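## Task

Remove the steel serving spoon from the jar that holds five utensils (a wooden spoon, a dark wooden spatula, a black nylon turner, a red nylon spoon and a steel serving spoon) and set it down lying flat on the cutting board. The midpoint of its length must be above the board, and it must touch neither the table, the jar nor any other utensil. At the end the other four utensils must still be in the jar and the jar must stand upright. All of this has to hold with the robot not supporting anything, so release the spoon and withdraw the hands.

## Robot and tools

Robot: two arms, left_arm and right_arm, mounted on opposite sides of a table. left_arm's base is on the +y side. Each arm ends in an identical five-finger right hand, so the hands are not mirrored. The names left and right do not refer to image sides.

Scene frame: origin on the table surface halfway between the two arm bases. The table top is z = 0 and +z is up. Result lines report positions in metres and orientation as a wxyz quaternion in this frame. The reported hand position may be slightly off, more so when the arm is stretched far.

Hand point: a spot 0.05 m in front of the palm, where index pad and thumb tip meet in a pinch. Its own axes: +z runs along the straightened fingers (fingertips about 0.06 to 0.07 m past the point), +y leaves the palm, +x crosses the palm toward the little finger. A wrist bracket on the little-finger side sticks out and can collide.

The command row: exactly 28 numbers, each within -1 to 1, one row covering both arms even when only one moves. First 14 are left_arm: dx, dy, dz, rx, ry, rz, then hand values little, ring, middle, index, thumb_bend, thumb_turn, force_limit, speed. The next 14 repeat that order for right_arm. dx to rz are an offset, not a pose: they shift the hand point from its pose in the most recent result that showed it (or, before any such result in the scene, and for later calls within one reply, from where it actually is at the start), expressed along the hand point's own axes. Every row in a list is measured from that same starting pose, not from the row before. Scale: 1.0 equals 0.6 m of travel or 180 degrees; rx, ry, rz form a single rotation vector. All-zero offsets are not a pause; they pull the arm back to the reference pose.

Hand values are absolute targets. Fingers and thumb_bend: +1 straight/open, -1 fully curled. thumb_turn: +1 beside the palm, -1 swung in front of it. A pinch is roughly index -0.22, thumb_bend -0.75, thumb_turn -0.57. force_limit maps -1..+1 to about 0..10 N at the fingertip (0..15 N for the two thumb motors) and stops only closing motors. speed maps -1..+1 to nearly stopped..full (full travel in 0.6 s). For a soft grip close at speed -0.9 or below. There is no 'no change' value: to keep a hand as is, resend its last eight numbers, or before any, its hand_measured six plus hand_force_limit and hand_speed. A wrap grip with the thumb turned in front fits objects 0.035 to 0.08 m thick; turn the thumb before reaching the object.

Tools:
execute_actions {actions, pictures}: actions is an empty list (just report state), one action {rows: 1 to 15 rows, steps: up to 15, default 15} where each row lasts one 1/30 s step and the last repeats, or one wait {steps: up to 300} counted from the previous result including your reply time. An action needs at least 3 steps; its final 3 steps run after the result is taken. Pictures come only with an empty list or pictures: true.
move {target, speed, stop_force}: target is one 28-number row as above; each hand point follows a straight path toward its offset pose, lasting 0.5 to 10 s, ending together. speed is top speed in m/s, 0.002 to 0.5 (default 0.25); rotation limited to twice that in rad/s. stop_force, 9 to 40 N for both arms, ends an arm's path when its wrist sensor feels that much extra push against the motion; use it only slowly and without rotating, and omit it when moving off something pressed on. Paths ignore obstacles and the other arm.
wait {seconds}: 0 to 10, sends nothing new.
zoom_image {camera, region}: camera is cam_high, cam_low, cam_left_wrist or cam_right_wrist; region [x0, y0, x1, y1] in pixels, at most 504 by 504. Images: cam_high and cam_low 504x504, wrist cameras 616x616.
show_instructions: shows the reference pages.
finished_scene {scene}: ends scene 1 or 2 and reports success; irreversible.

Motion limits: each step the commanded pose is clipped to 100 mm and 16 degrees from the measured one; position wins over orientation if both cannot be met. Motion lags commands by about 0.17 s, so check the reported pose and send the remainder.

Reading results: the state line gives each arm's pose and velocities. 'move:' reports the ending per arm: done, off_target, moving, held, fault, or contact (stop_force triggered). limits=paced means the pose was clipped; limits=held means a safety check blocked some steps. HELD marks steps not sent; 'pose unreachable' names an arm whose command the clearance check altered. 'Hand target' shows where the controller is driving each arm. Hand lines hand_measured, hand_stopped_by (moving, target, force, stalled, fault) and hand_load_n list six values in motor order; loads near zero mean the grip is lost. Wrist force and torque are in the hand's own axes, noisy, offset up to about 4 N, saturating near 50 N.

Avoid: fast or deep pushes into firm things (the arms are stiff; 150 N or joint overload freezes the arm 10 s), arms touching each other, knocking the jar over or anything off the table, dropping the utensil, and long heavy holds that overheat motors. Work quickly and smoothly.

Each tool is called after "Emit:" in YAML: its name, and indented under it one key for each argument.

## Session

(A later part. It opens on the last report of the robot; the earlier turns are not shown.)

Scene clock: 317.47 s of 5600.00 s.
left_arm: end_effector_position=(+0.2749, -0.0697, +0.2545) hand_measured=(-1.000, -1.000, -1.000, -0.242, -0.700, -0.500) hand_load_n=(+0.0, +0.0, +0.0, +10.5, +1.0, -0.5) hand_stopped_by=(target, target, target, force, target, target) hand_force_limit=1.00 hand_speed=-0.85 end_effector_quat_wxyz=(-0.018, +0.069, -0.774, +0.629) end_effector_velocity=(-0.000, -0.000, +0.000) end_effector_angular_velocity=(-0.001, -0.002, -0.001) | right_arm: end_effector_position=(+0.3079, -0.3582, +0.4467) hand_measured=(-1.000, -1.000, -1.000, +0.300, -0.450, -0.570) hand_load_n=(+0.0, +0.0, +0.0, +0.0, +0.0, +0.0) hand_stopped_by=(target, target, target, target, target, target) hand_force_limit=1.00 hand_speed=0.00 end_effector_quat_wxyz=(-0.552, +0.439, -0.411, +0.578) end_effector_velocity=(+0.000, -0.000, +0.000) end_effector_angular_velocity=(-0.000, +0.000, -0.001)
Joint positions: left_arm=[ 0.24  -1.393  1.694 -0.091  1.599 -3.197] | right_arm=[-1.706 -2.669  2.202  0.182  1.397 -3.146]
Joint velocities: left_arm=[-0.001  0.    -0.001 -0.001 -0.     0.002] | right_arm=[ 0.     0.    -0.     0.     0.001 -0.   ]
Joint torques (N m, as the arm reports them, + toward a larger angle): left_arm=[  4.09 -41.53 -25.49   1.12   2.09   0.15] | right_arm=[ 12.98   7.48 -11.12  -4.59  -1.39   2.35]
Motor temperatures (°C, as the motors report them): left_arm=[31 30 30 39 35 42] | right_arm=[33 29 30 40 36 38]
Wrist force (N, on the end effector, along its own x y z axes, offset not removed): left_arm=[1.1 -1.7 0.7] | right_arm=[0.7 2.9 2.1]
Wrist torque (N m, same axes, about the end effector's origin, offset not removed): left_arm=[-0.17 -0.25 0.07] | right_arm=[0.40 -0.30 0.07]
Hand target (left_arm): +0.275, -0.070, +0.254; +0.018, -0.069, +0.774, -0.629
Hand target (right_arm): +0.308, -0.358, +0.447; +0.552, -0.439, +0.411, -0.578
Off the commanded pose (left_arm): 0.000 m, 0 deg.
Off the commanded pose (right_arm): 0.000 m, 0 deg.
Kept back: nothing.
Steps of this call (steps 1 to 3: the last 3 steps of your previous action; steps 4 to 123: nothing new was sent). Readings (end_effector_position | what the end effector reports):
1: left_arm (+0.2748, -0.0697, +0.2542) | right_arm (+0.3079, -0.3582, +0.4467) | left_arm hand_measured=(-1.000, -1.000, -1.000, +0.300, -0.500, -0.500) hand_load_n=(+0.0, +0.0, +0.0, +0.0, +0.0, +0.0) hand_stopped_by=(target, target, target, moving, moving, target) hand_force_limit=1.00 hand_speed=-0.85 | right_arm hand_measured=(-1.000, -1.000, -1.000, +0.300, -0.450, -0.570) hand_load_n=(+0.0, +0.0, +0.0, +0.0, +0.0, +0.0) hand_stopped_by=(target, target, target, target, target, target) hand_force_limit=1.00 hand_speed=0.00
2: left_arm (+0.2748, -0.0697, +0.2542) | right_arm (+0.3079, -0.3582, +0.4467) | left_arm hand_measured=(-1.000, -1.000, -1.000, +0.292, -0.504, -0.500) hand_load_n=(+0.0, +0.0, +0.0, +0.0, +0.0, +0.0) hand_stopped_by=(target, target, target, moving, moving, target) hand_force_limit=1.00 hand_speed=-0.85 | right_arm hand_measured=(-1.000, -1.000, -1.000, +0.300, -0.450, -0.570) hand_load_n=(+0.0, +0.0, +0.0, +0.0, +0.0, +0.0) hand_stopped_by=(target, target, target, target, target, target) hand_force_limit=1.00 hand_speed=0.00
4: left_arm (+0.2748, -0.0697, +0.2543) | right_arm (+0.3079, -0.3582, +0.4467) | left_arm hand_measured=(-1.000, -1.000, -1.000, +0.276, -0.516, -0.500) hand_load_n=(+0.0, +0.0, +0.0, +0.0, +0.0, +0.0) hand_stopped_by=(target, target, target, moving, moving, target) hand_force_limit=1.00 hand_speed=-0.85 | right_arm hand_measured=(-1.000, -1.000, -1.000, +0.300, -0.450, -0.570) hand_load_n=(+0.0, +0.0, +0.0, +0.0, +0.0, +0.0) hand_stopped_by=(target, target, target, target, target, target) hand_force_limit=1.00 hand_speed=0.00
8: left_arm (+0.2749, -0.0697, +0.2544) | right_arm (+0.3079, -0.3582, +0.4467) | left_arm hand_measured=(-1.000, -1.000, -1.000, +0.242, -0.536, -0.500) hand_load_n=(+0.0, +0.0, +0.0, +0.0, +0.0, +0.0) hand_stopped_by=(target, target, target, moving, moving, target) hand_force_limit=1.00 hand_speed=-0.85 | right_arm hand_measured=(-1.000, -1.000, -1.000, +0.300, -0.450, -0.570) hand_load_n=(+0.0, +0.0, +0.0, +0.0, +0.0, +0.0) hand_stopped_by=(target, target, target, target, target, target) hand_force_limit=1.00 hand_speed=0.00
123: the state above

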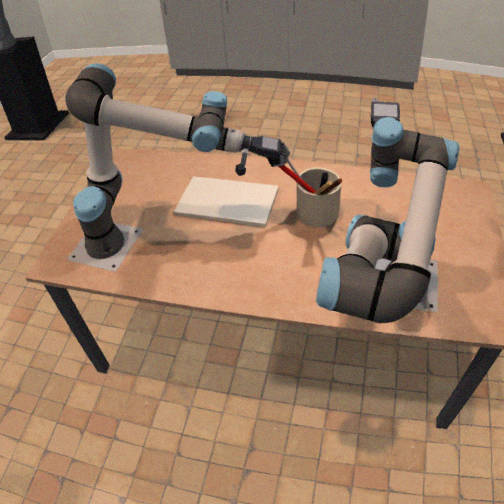

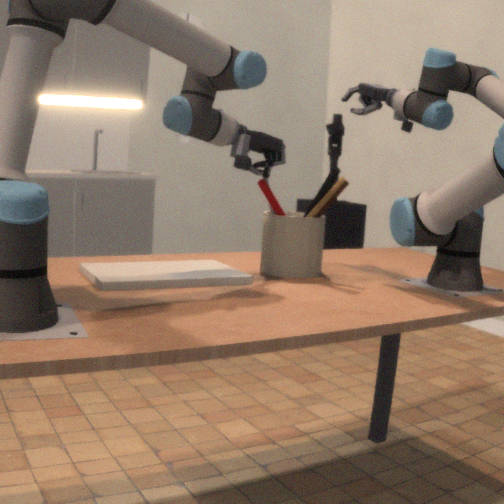

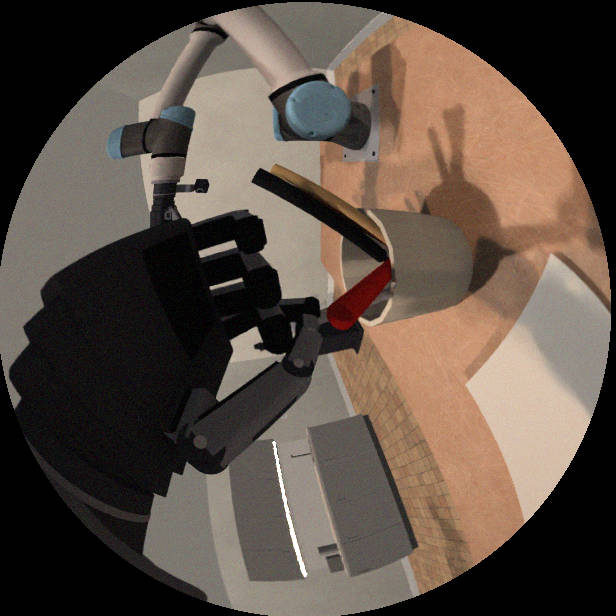

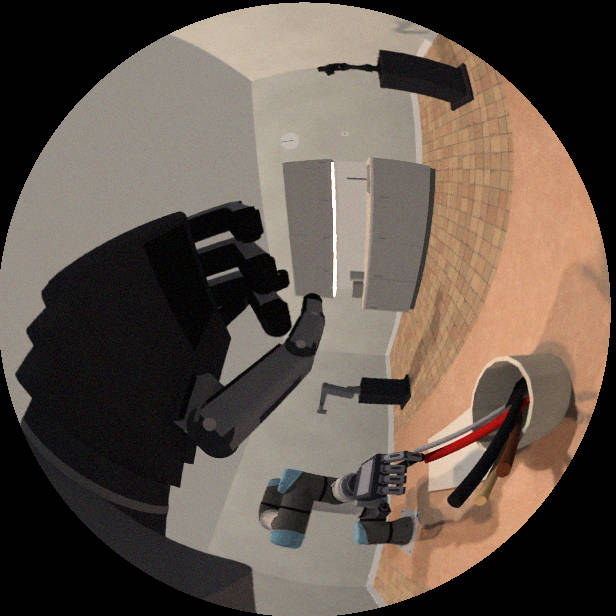

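Emit:
move:
  target: [0,-0.08,-0.017,0,0,0,-1,-1,-1,0.0,-0.6,-0.5,1,0,0,0,0,0,0,0,-1,-1,-1,0.3,-0.45,-0.57,1.0,0]
  speed: 0.03

Emit:
zoom_image:
  camera: "cam_left_wrist"
  region: [250,150,500,400]

Emit:
zoom_image:
  camera: "cam_high"
  region: [240,140,340,220]

Emit:
zoom_image:
  camera: "cam_low"
  region: [230,130,330,220]

Scene clock: 319.73 s of 5600.00 s.
left_arm: end_effector_position=(+0.2778, -0.0693, +0.3031) hand_measured=(-1.000, -1.000, -1.000, +0.000, -0.600, -0.500) hand_load_n=(+0.0, +0.0, +0.0, +0.0, +0.0, +0.0) hand_stopped_by=(target, target, target, target, target, target) hand_force_limit=1.00 hand_speed=0.00 end_effector_quat_wxyz=(-0.018, +0.069, -0.774, +0.629) end_effector_velocity=(+0.000, +0.000, +0.001) end_effector_angular_velocity=(+0.003, +0.001, -0.000) | right_arm: end_effector_position=(+0.3079, -0.3582, +0.4467) hand_measured=(-1.000, -1.000, -1.000, +0.300, -0.450, -0.570) hand_load_n=(+0.0, +0.0, +0.0, +0.0, +0.0, +0.0) hand_stopped_by=(target, target, target, target, target, target) hand_force_limit=1.00 hand_speed=0.00 end_effector_quat_wxyz=(-0.552, +0.439, -0.411, +0.578) end_effector_velocity=(+0.000, -0.000, -0.000) end_effector_angular_velocity=(-0.001, +0.000, -0.001)
Joint positions: left_arm=[ 0.247 -1.418  1.596  0.032  1.606 -3.196] | right_arm=[-1.706 -2.669  2.202  0.182  1.397 -3.146]
Joint velocities: left_arm=[ 0.001  0.001 -0.005  0.008  0.001 -0.001] | right_arm=[-0.001 -0.     0.     0.     0.    -0.001]
Joint torques (N m, as the arm reports them, + toward a larger angle): left_arm=[  7.49 -41.68 -32.05   1.15   2.42   2.29] | right_arm=[ 14.35   6.68 -11.93  -4.55  -1.57   2.24]
Motor temperatures (°C, as the motors report them): left_arm=[31 30 30 39 35 42] | right_arm=[33 29 30 40 36 38]
Wrist force (N, on the end effector, along its own x y z axes, offset not removed): left_arm=[1.1 -0.6 1.0] | right_arm=[1.4 1.8 2.8]
Wrist torque (N m, same axes, about the end effector's origin, offset not removed): left_arm=[-0.08 -0.44 0.08] | right_arm=[0.28 -0.48 0.19]
Hand target (left_arm): +0.278, -0.069, +0.303; +0.018, -0.069, +0.774, -0.629
Hand target (right_arm): +0.308, -0.358, +0.447; +0.552, -0.439, +0.411, -0.578
Off the commanded pose (left_arm): 0.000 m, 0 deg.
Off the commanded pose (right_arm): 0.000 m, 0 deg.
Kept back: nothing.
move: done

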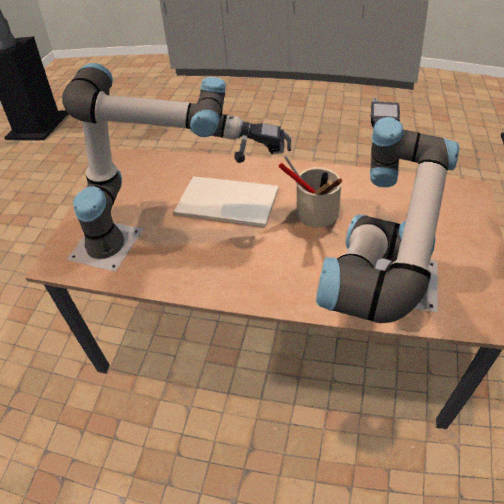

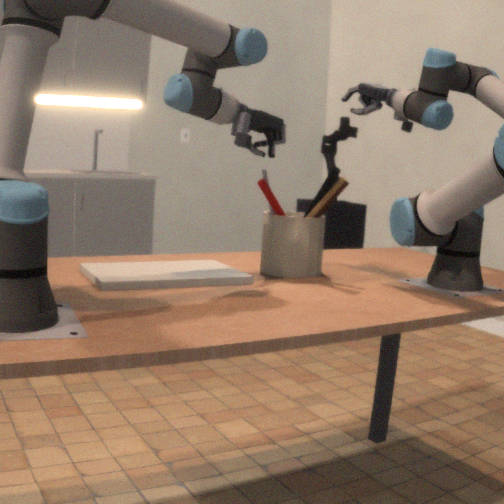

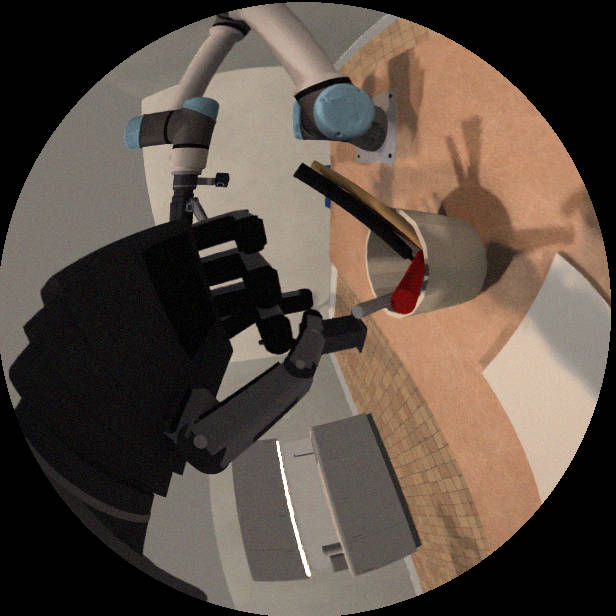

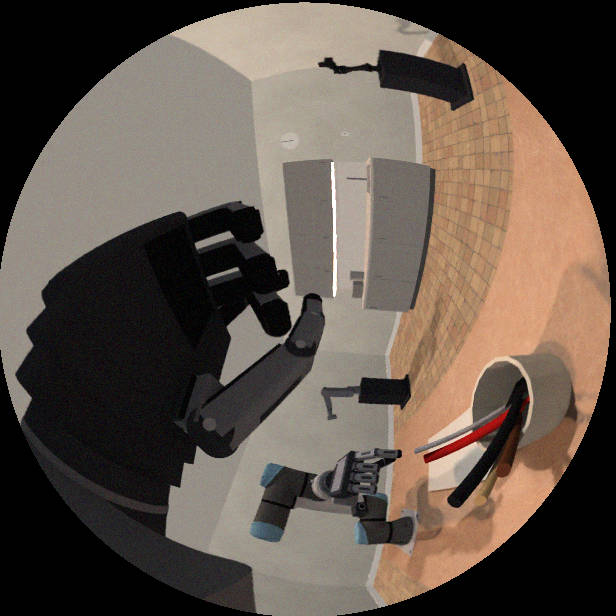

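Region (250, 150, 500, 400) of cam_left_wrist's 616x616 image, scaled by 2.016, with more detail than that image has.

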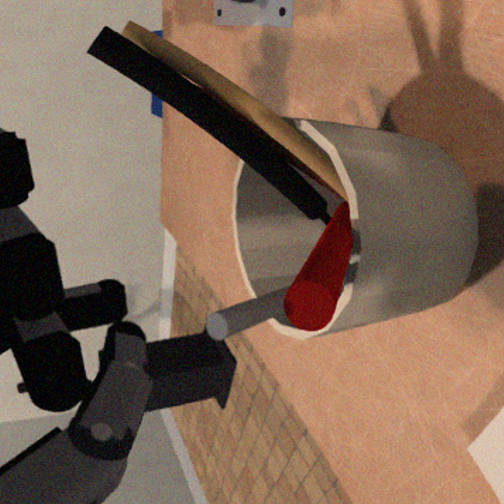

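Region (240, 140, 340, 220) of cam_high's 504x504 image, scaled by 5.040, with more detail than that image has; it fills the top 403 rows of this view, and the rest is white.

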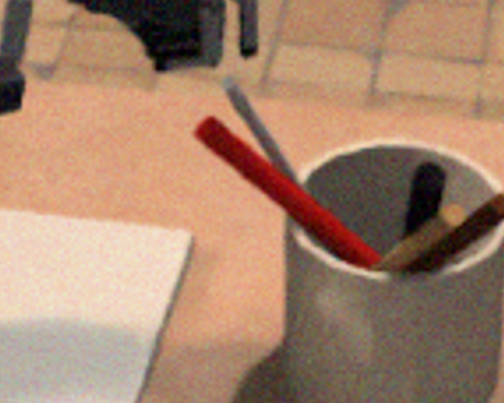

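Region (230, 130, 330, 220) of cam_low's 504x504 image, scaled by 5.040, with more detail than that image has; it fills the top 454 rows of this view, and the rest is white.

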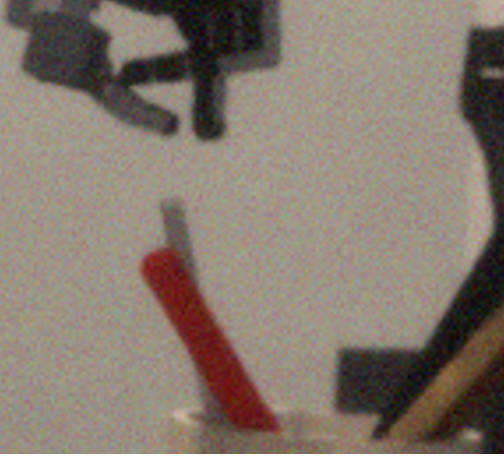

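Emit:
move:
  target: [-0.012,-0.001,-0.004,0,0,0,-1,-1,-1,0.0,-0.6,-0.5,1,0,0,0,0,0,0,0,-1,-1,-1,0.3,-0.45,-0.57,1.0,0]
  speed: 0.02

Emit:
move:
  target: [0,0.062,0.013,0,0,0,-1,-1,-1,0.0,-0.6,-0.5,1,0,0,0,0,0,0,0,-1,-1,-1,0.3,-0.45,-0.57,1.0,0]
  speed: 0.012
  stop_force: 9

Emit:
zoom_image:
  camera: "cam_left_wrist"
  region: [200,200,450,400]

Emit:
zoom_image:
  camera: "cam_high"
  region: [240,140,340,220]

Emit:
zoom_image:
  camera: "cam_low"
  region: [230,130,330,220]

Scene clock: 320.73 s of 5600.00 s.
left_arm: end_effector_position=(+0.2844, -0.0663, +0.3038) hand_measured=(-1.000, -1.000, -1.000, +0.000, -0.600, -0.500) hand_load_n=(+0.0, +0.0, +0.0, +0.0, +0.0, +0.0) hand_stopped_by=(target, target, target, target, target, target) hand_force_limit=1.00 hand_speed=0.00 end_effector_quat_wxyz=(-0.018, +0.069, -0.774, +0.629) end_effector_velocity=(+0.003, +0.001, -0.002) end_effector_angular_velocity=(+0.004, +0.000, +0.002) | right_arm: end_effector_position=(+0.3079, -0.3582, +0.4467) hand_measured=(-1.000, -1.000, -1.000, +0.300, -0.450, -0.570) hand_load_n=(+0.0, +0.0, +0.0, +0.0, +0.0, +0.0) hand_stopped_by=(target, target, target, target, target, target) hand_force_limit=1.00 hand_speed=0.00 end_effector_quat_wxyz=(-0.552, +0.439, -0.411, +0.578) end_effector_velocity=(+0.000, -0.000, -0.000) end_effector_angular_velocity=(-0.001, +0.000, -0.000)
Joint positions: left_arm=[ 0.263 -1.418  1.593  0.034  1.622 -3.192] | right_arm=[-1.706 -2.669  2.202  0.182  1.397 -3.146]
Joint velocities: left_arm=[ 0.008  0.003 -0.     0.001  0.006  0.002] | right_arm=[-0.     0.001 -0.     0.    -0.001 -0.001]
Joint torques (N m, as the arm reports them, + toward a larger angle): left_arm=[  7.36 -18.77 -31.01   1.46   2.22   2.49] | right_arm=[ 13.14   6.69 -11.19  -4.51  -1.55   2.41]
Motor temperatures (°C, as the motors report them): left_arm=[31 30 30 39 35 42] | right_arm=[33 29 30 40 36 38]
Wrist force (N, on the end effector, along its own x y z axes, offset not removed): left_arm=[-1.1 -1.0 0.9] | right_arm=[1.7 1.3 2.0]
Wrist torque (N m, same axes, about the end effector's origin, offset not removed): left_arm=[-0.14 -0.12 -0.05] | right_arm=[0.23 -0.43 0.14]
Hand target (left_arm): +0.285, -0.066, +0.304; +0.018, -0.069, +0.774, -0.629
Hand target (right_arm): +0.308, -0.358, +0.447; +0.552, -0.439, +0.411, -0.578
Off the commanded pose (left_arm): 0.000 m, 0 deg.
Off the commanded pose (right_arm): 0.000 m, 0 deg.
Kept back: nothing.
move: done

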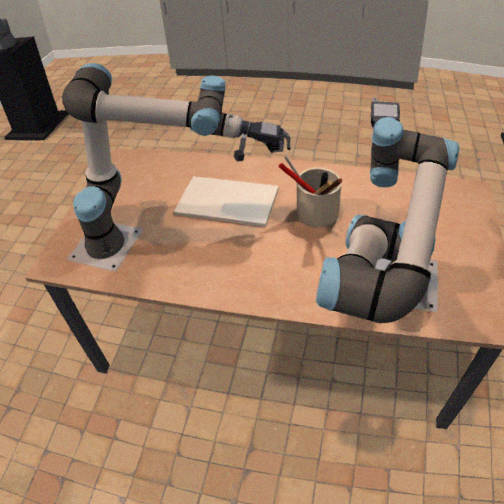

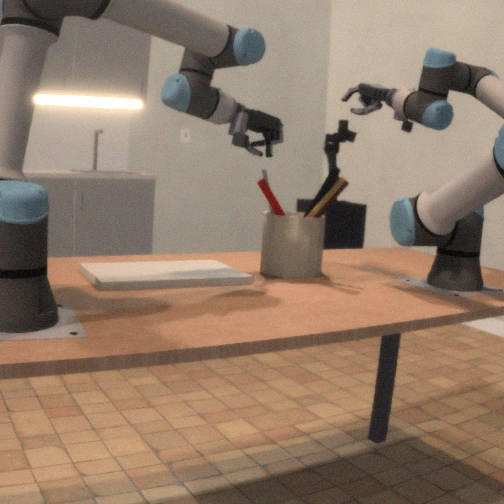

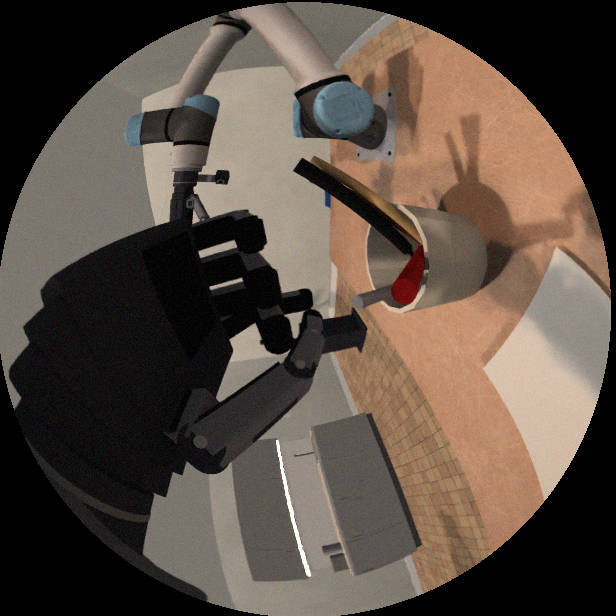

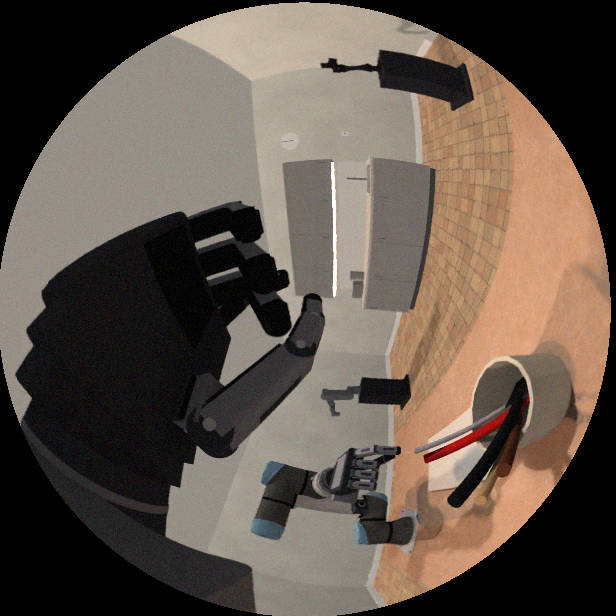

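Scene clock: 324.17 s of 5600.00 s.
left_arm: end_effector_position=(+0.2821, -0.0665, +0.2662) hand_measured=(-1.000, -1.000, -1.000, +0.000, -0.600, -0.500) hand_load_n=(+0.0, +0.0, +0.0, +0.5, +0.0, +0.0) hand_stopped_by=(target, target, target, target, target, target) hand_force_limit=1.00 hand_speed=0.00 end_effector_quat_wxyz=(-0.018, +0.069, -0.774, +0.629) end_effector_velocity=(+0.000, +0.000, -0.002) end_effector_angular_velocity=(-0.000, +0.000, +0.001) | right_arm: end_effector_position=(+0.3079, -0.3582, +0.4467) hand_measured=(-1.000, -1.000, -1.000, +0.300, -0.450, -0.570) hand_load_n=(+0.0, +0.0, +0.0, +0.0, +0.0, +0.0) hand_stopped_by=(target, target, target, target, target, target) hand_force_limit=1.00 hand_speed=0.00 end_effector_quat_wxyz=(-0.552, +0.439, -0.411, +0.578) end_effector_velocity=(-0.000, +0.000, +0.000) end_effector_angular_velocity=(-0.001, -0.001, +0.000)
Joint positions: left_arm=[ 0.258 -1.4    1.671 -0.061  1.617 -3.193] | right_arm=[-1.706 -2.669  2.202  0.182  1.397 -3.146]
Joint velocities: left_arm=[-0.     0.001  0.005 -0.007 -0.002 -0.001] | right_arm=[-0.    -0.    -0.    -0.    -0.001 -0.001]
Joint torques (N m, as the arm reports them, + toward a larger angle): left_arm=[ -6.71 -18.08 -13.57  -3.31  -2.19  -2.27] | right_arm=[ 12.89   7.59 -11.3   -4.45  -1.65   2.34]
Motor temperatures (°C, as the motors report them): left_arm=[31 30 30 39 35 42] | right_arm=[33 29 30 40 36 38]
Wrist force (N, on the end effector, along its own x y z axes, offset not removed): left_arm=[0.2 -2.4 1.2] | right_arm=[0.8 3.0 1.7]
Wrist torque (N m, same axes, about the end effector's origin, offset not removed): left_arm=[-0.17 -0.23 0.08] | right_arm=[0.50 -0.38 0.19]
Hand target (left_arm): +0.282, -0.066, +0.266; +0.018, -0.069, +0.774, -0.629
Hand target (right_arm): +0.308, -0.358, +0.447; +0.552, -0.439, +0.411, -0.578
Off the commanded pose (left_arm): 0.000 m, 0 deg.
Off the commanded pose (right_arm): 0.000 m, 0 deg.
Kept back: nothing.
move: done

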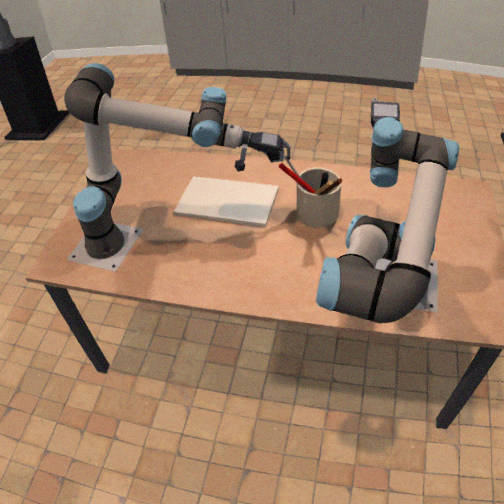

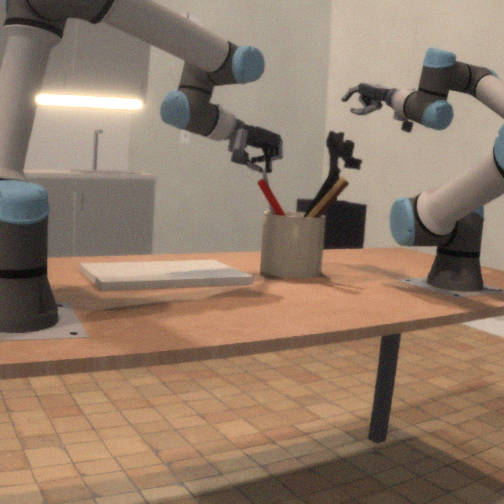

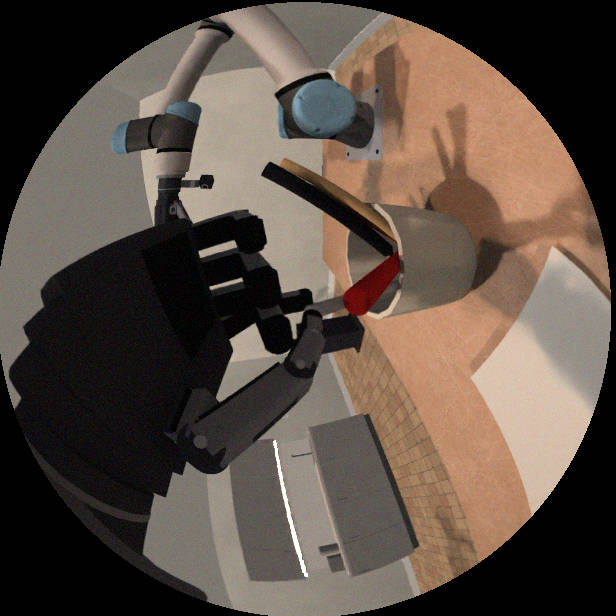

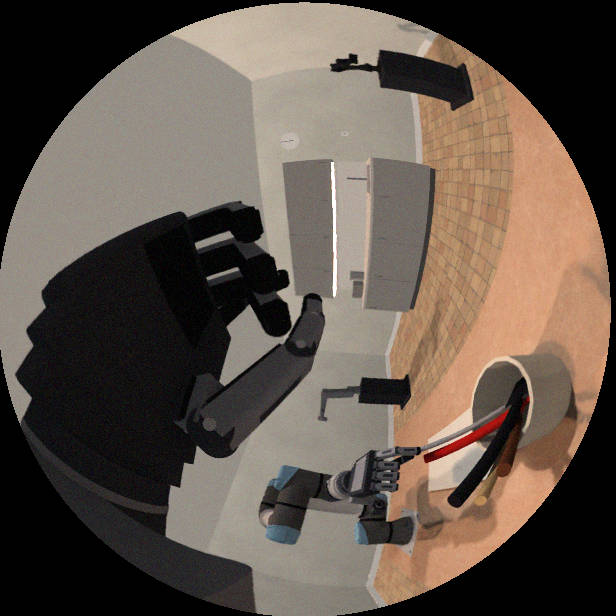

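Region (200, 200, 450, 400) of cam_left_wrist's 616x616 image, scaled by 2.016, with more detail than that image has; it fills the top 403 rows of this view, and the rest is white.

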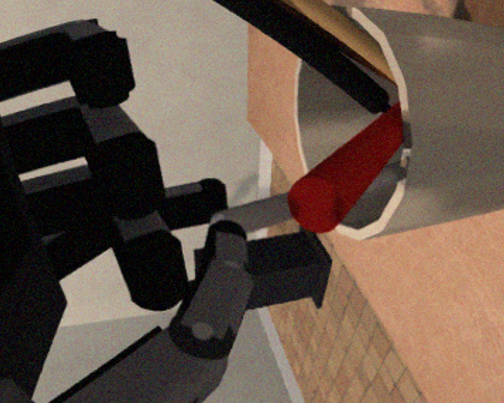

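Region (240, 140, 340, 220) of cam_high's 504x504 image, scaled by 5.040, with more detail than that image has; it fills the top 403 rows of this view, and the rest is white.

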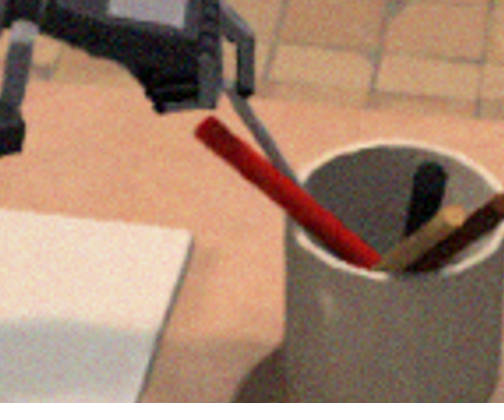

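Region (230, 130, 330, 220) of cam_low's 504x504 image, scaled by 5.040, with more detail than that image has; it fills the top 454 rows of this view, and the rest is white.

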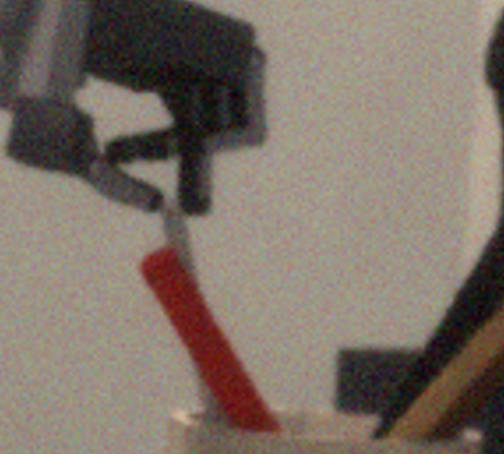

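Tip is in the gap. Descend 1.5 cm along the handle, slightly −y.

Emit:
move:
  target: [0,0.023,0.01,0,0,0,-1,-1,-1,0.0,-0.6,-0.5,1,0,0,0,0,0,0,0,-1,-1,-1,0.3,-0.45,-0.57,1.0,0]
  speed: 0.008
  stop_force: 9

Emit:
zoom_image:
  camera: "cam_left_wrist"
  region: [200,200,450,400]

Emit:
zoom_image:
  camera: "cam_high"
  region: [240,140,340,220]

Emit:
zoom_image:
  camera: "cam_low"
  region: [230,130,330,220]

Scene clock: 326.47 s of 5600.00 s.
left_arm: end_effector_position=(+0.2816, -0.0695, +0.2518) hand_measured=(-1.000, -1.000, -1.000, +0.000, -0.600, -0.500) hand_load_n=(+0.0, +0.0, +0.0, +0.5, +0.0, +0.0) hand_stopped_by=(target, target, target, target, target, target) hand_force_limit=1.00 hand_speed=0.00 end_effector_quat_wxyz=(-0.018, +0.069, -0.774, +0.629) end_effector_velocity=(+0.001, -0.000, -0.003) end_effector_angular_velocity=(+0.001, +0.001, +0.001) | right_arm: end_effector_position=(+0.3079, -0.3582, +0.4467) hand_measured=(-1.000, -1.000, -1.000, +0.300, -0.450, -0.570) hand_load_n=(+0.0, +0.0, +0.0, +0.0, +0.0, +0.0) hand_stopped_by=(target, target, target, target, target, target) hand_force_limit=1.00 hand_speed=0.00 end_effector_quat_wxyz=(-0.552, +0.439, -0.411, +0.578) end_effector_velocity=(-0.000, +0.000, -0.001) end_effector_angular_velocity=(+0.001, +0.001, +0.002)
Joint positions: left_arm=[ 0.256 -1.385  1.691 -0.097  1.614 -3.194] | right_arm=[-1.706 -2.669  2.202  0.182  1.397 -3.146]
Joint velocities: left_arm=[ 0.001  0.003  0.003 -0.005 -0.001 -0.001] | right_arm=[ 0.001  0.     0.001  0.    -0.     0.   ]
Joint torques (N m, as the arm reports them, + toward a larger angle): left_arm=[ -6.96 -18.44 -15.07  -3.38  -2.14  -2.29] | right_arm=[ 12.52   7.29 -12.38  -4.53  -1.51   2.39]
Motor temperatures (°C, as the motors report them): left_arm=[31 30 30 39 35 42] | right_arm=[33 29 30 40 36 38]
Wrist force (N, on the end effector, along its own x y z axes, offset not removed): left_arm=[-0.9 -2.5 -0.2] | right_arm=[0.2 1.7 1.6]
Wrist torque (N m, same axes, about the end effector's origin, offset not removed): left_arm=[-0.07 0.01 0.07] | right_arm=[0.30 -0.21 0.01]
Hand target (left_arm): +0.282, -0.070, +0.251; +0.018, -0.069, +0.774, -0.629
Hand target (right_arm): +0.308, -0.358, +0.447; +0.552, -0.439, +0.411, -0.578
Off the commanded pose (left_arm): 0.000 m, 0 deg.
Off the commanded pose (right_arm): 0.000 m, 0 deg.
Kept back: nothing.
move: done

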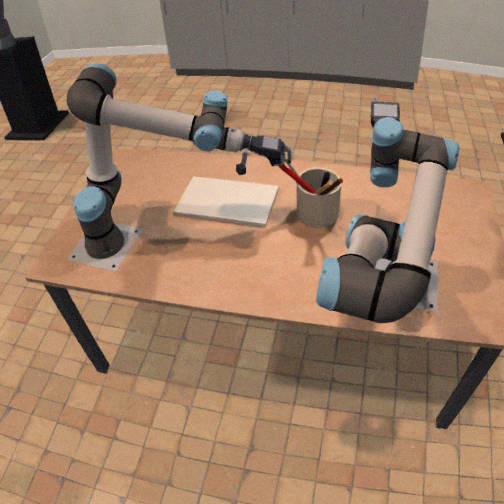

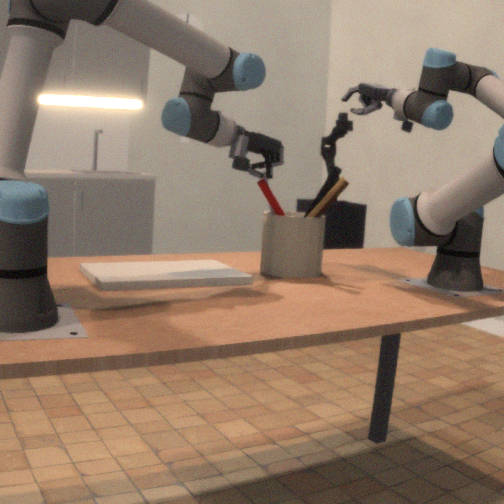

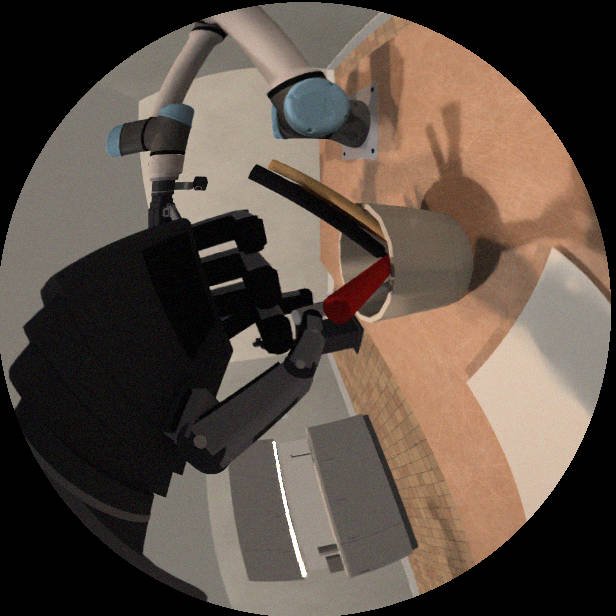

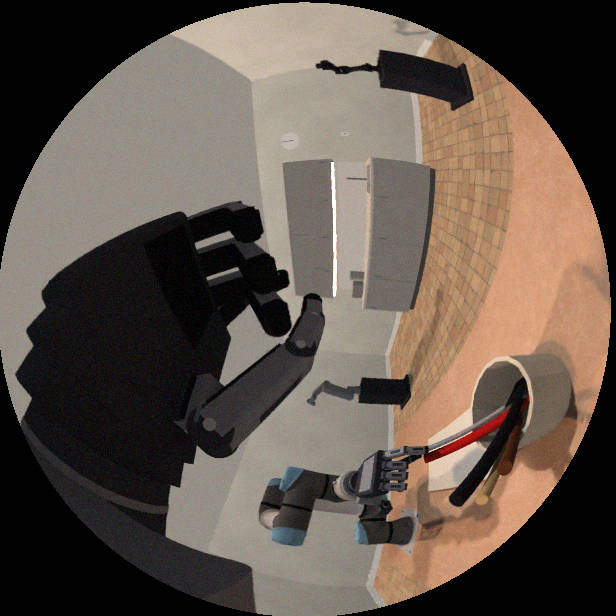

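Region (200, 200, 450, 400) of cam_left_wrist's 616x616 image, scaled by 2.016, with more detail than that image has; it fills the top 403 rows of this view, and the rest is white.

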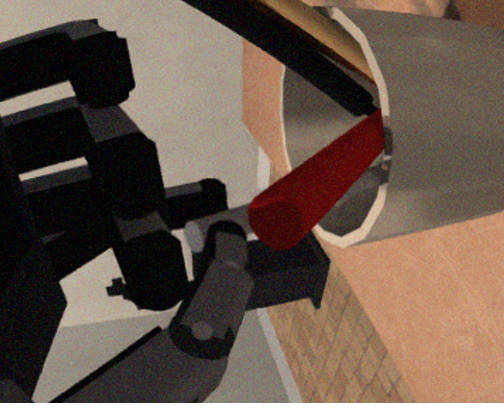

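Region (240, 140, 340, 220) of cam_high's 504x504 image, scaled by 5.040, with more detail than that image has; it fills the top 403 rows of this view, and the rest is white.

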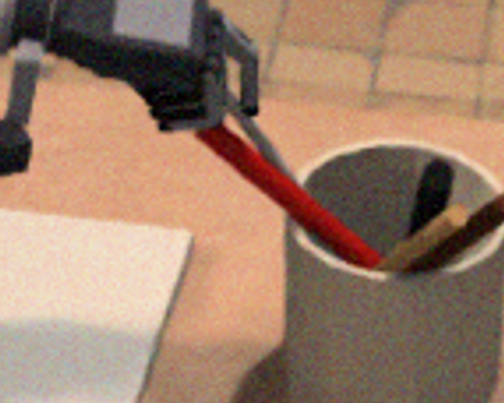

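Region (230, 130, 330, 220) of cam_low's 504x504 image, scaled by 5.040, with more detail than that image has; it fills the top 454 rows of this view, and the rest is white.

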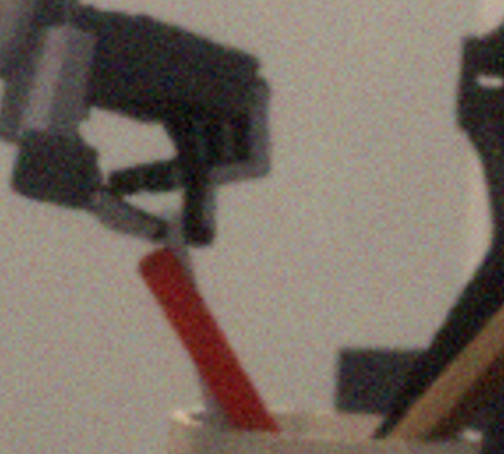

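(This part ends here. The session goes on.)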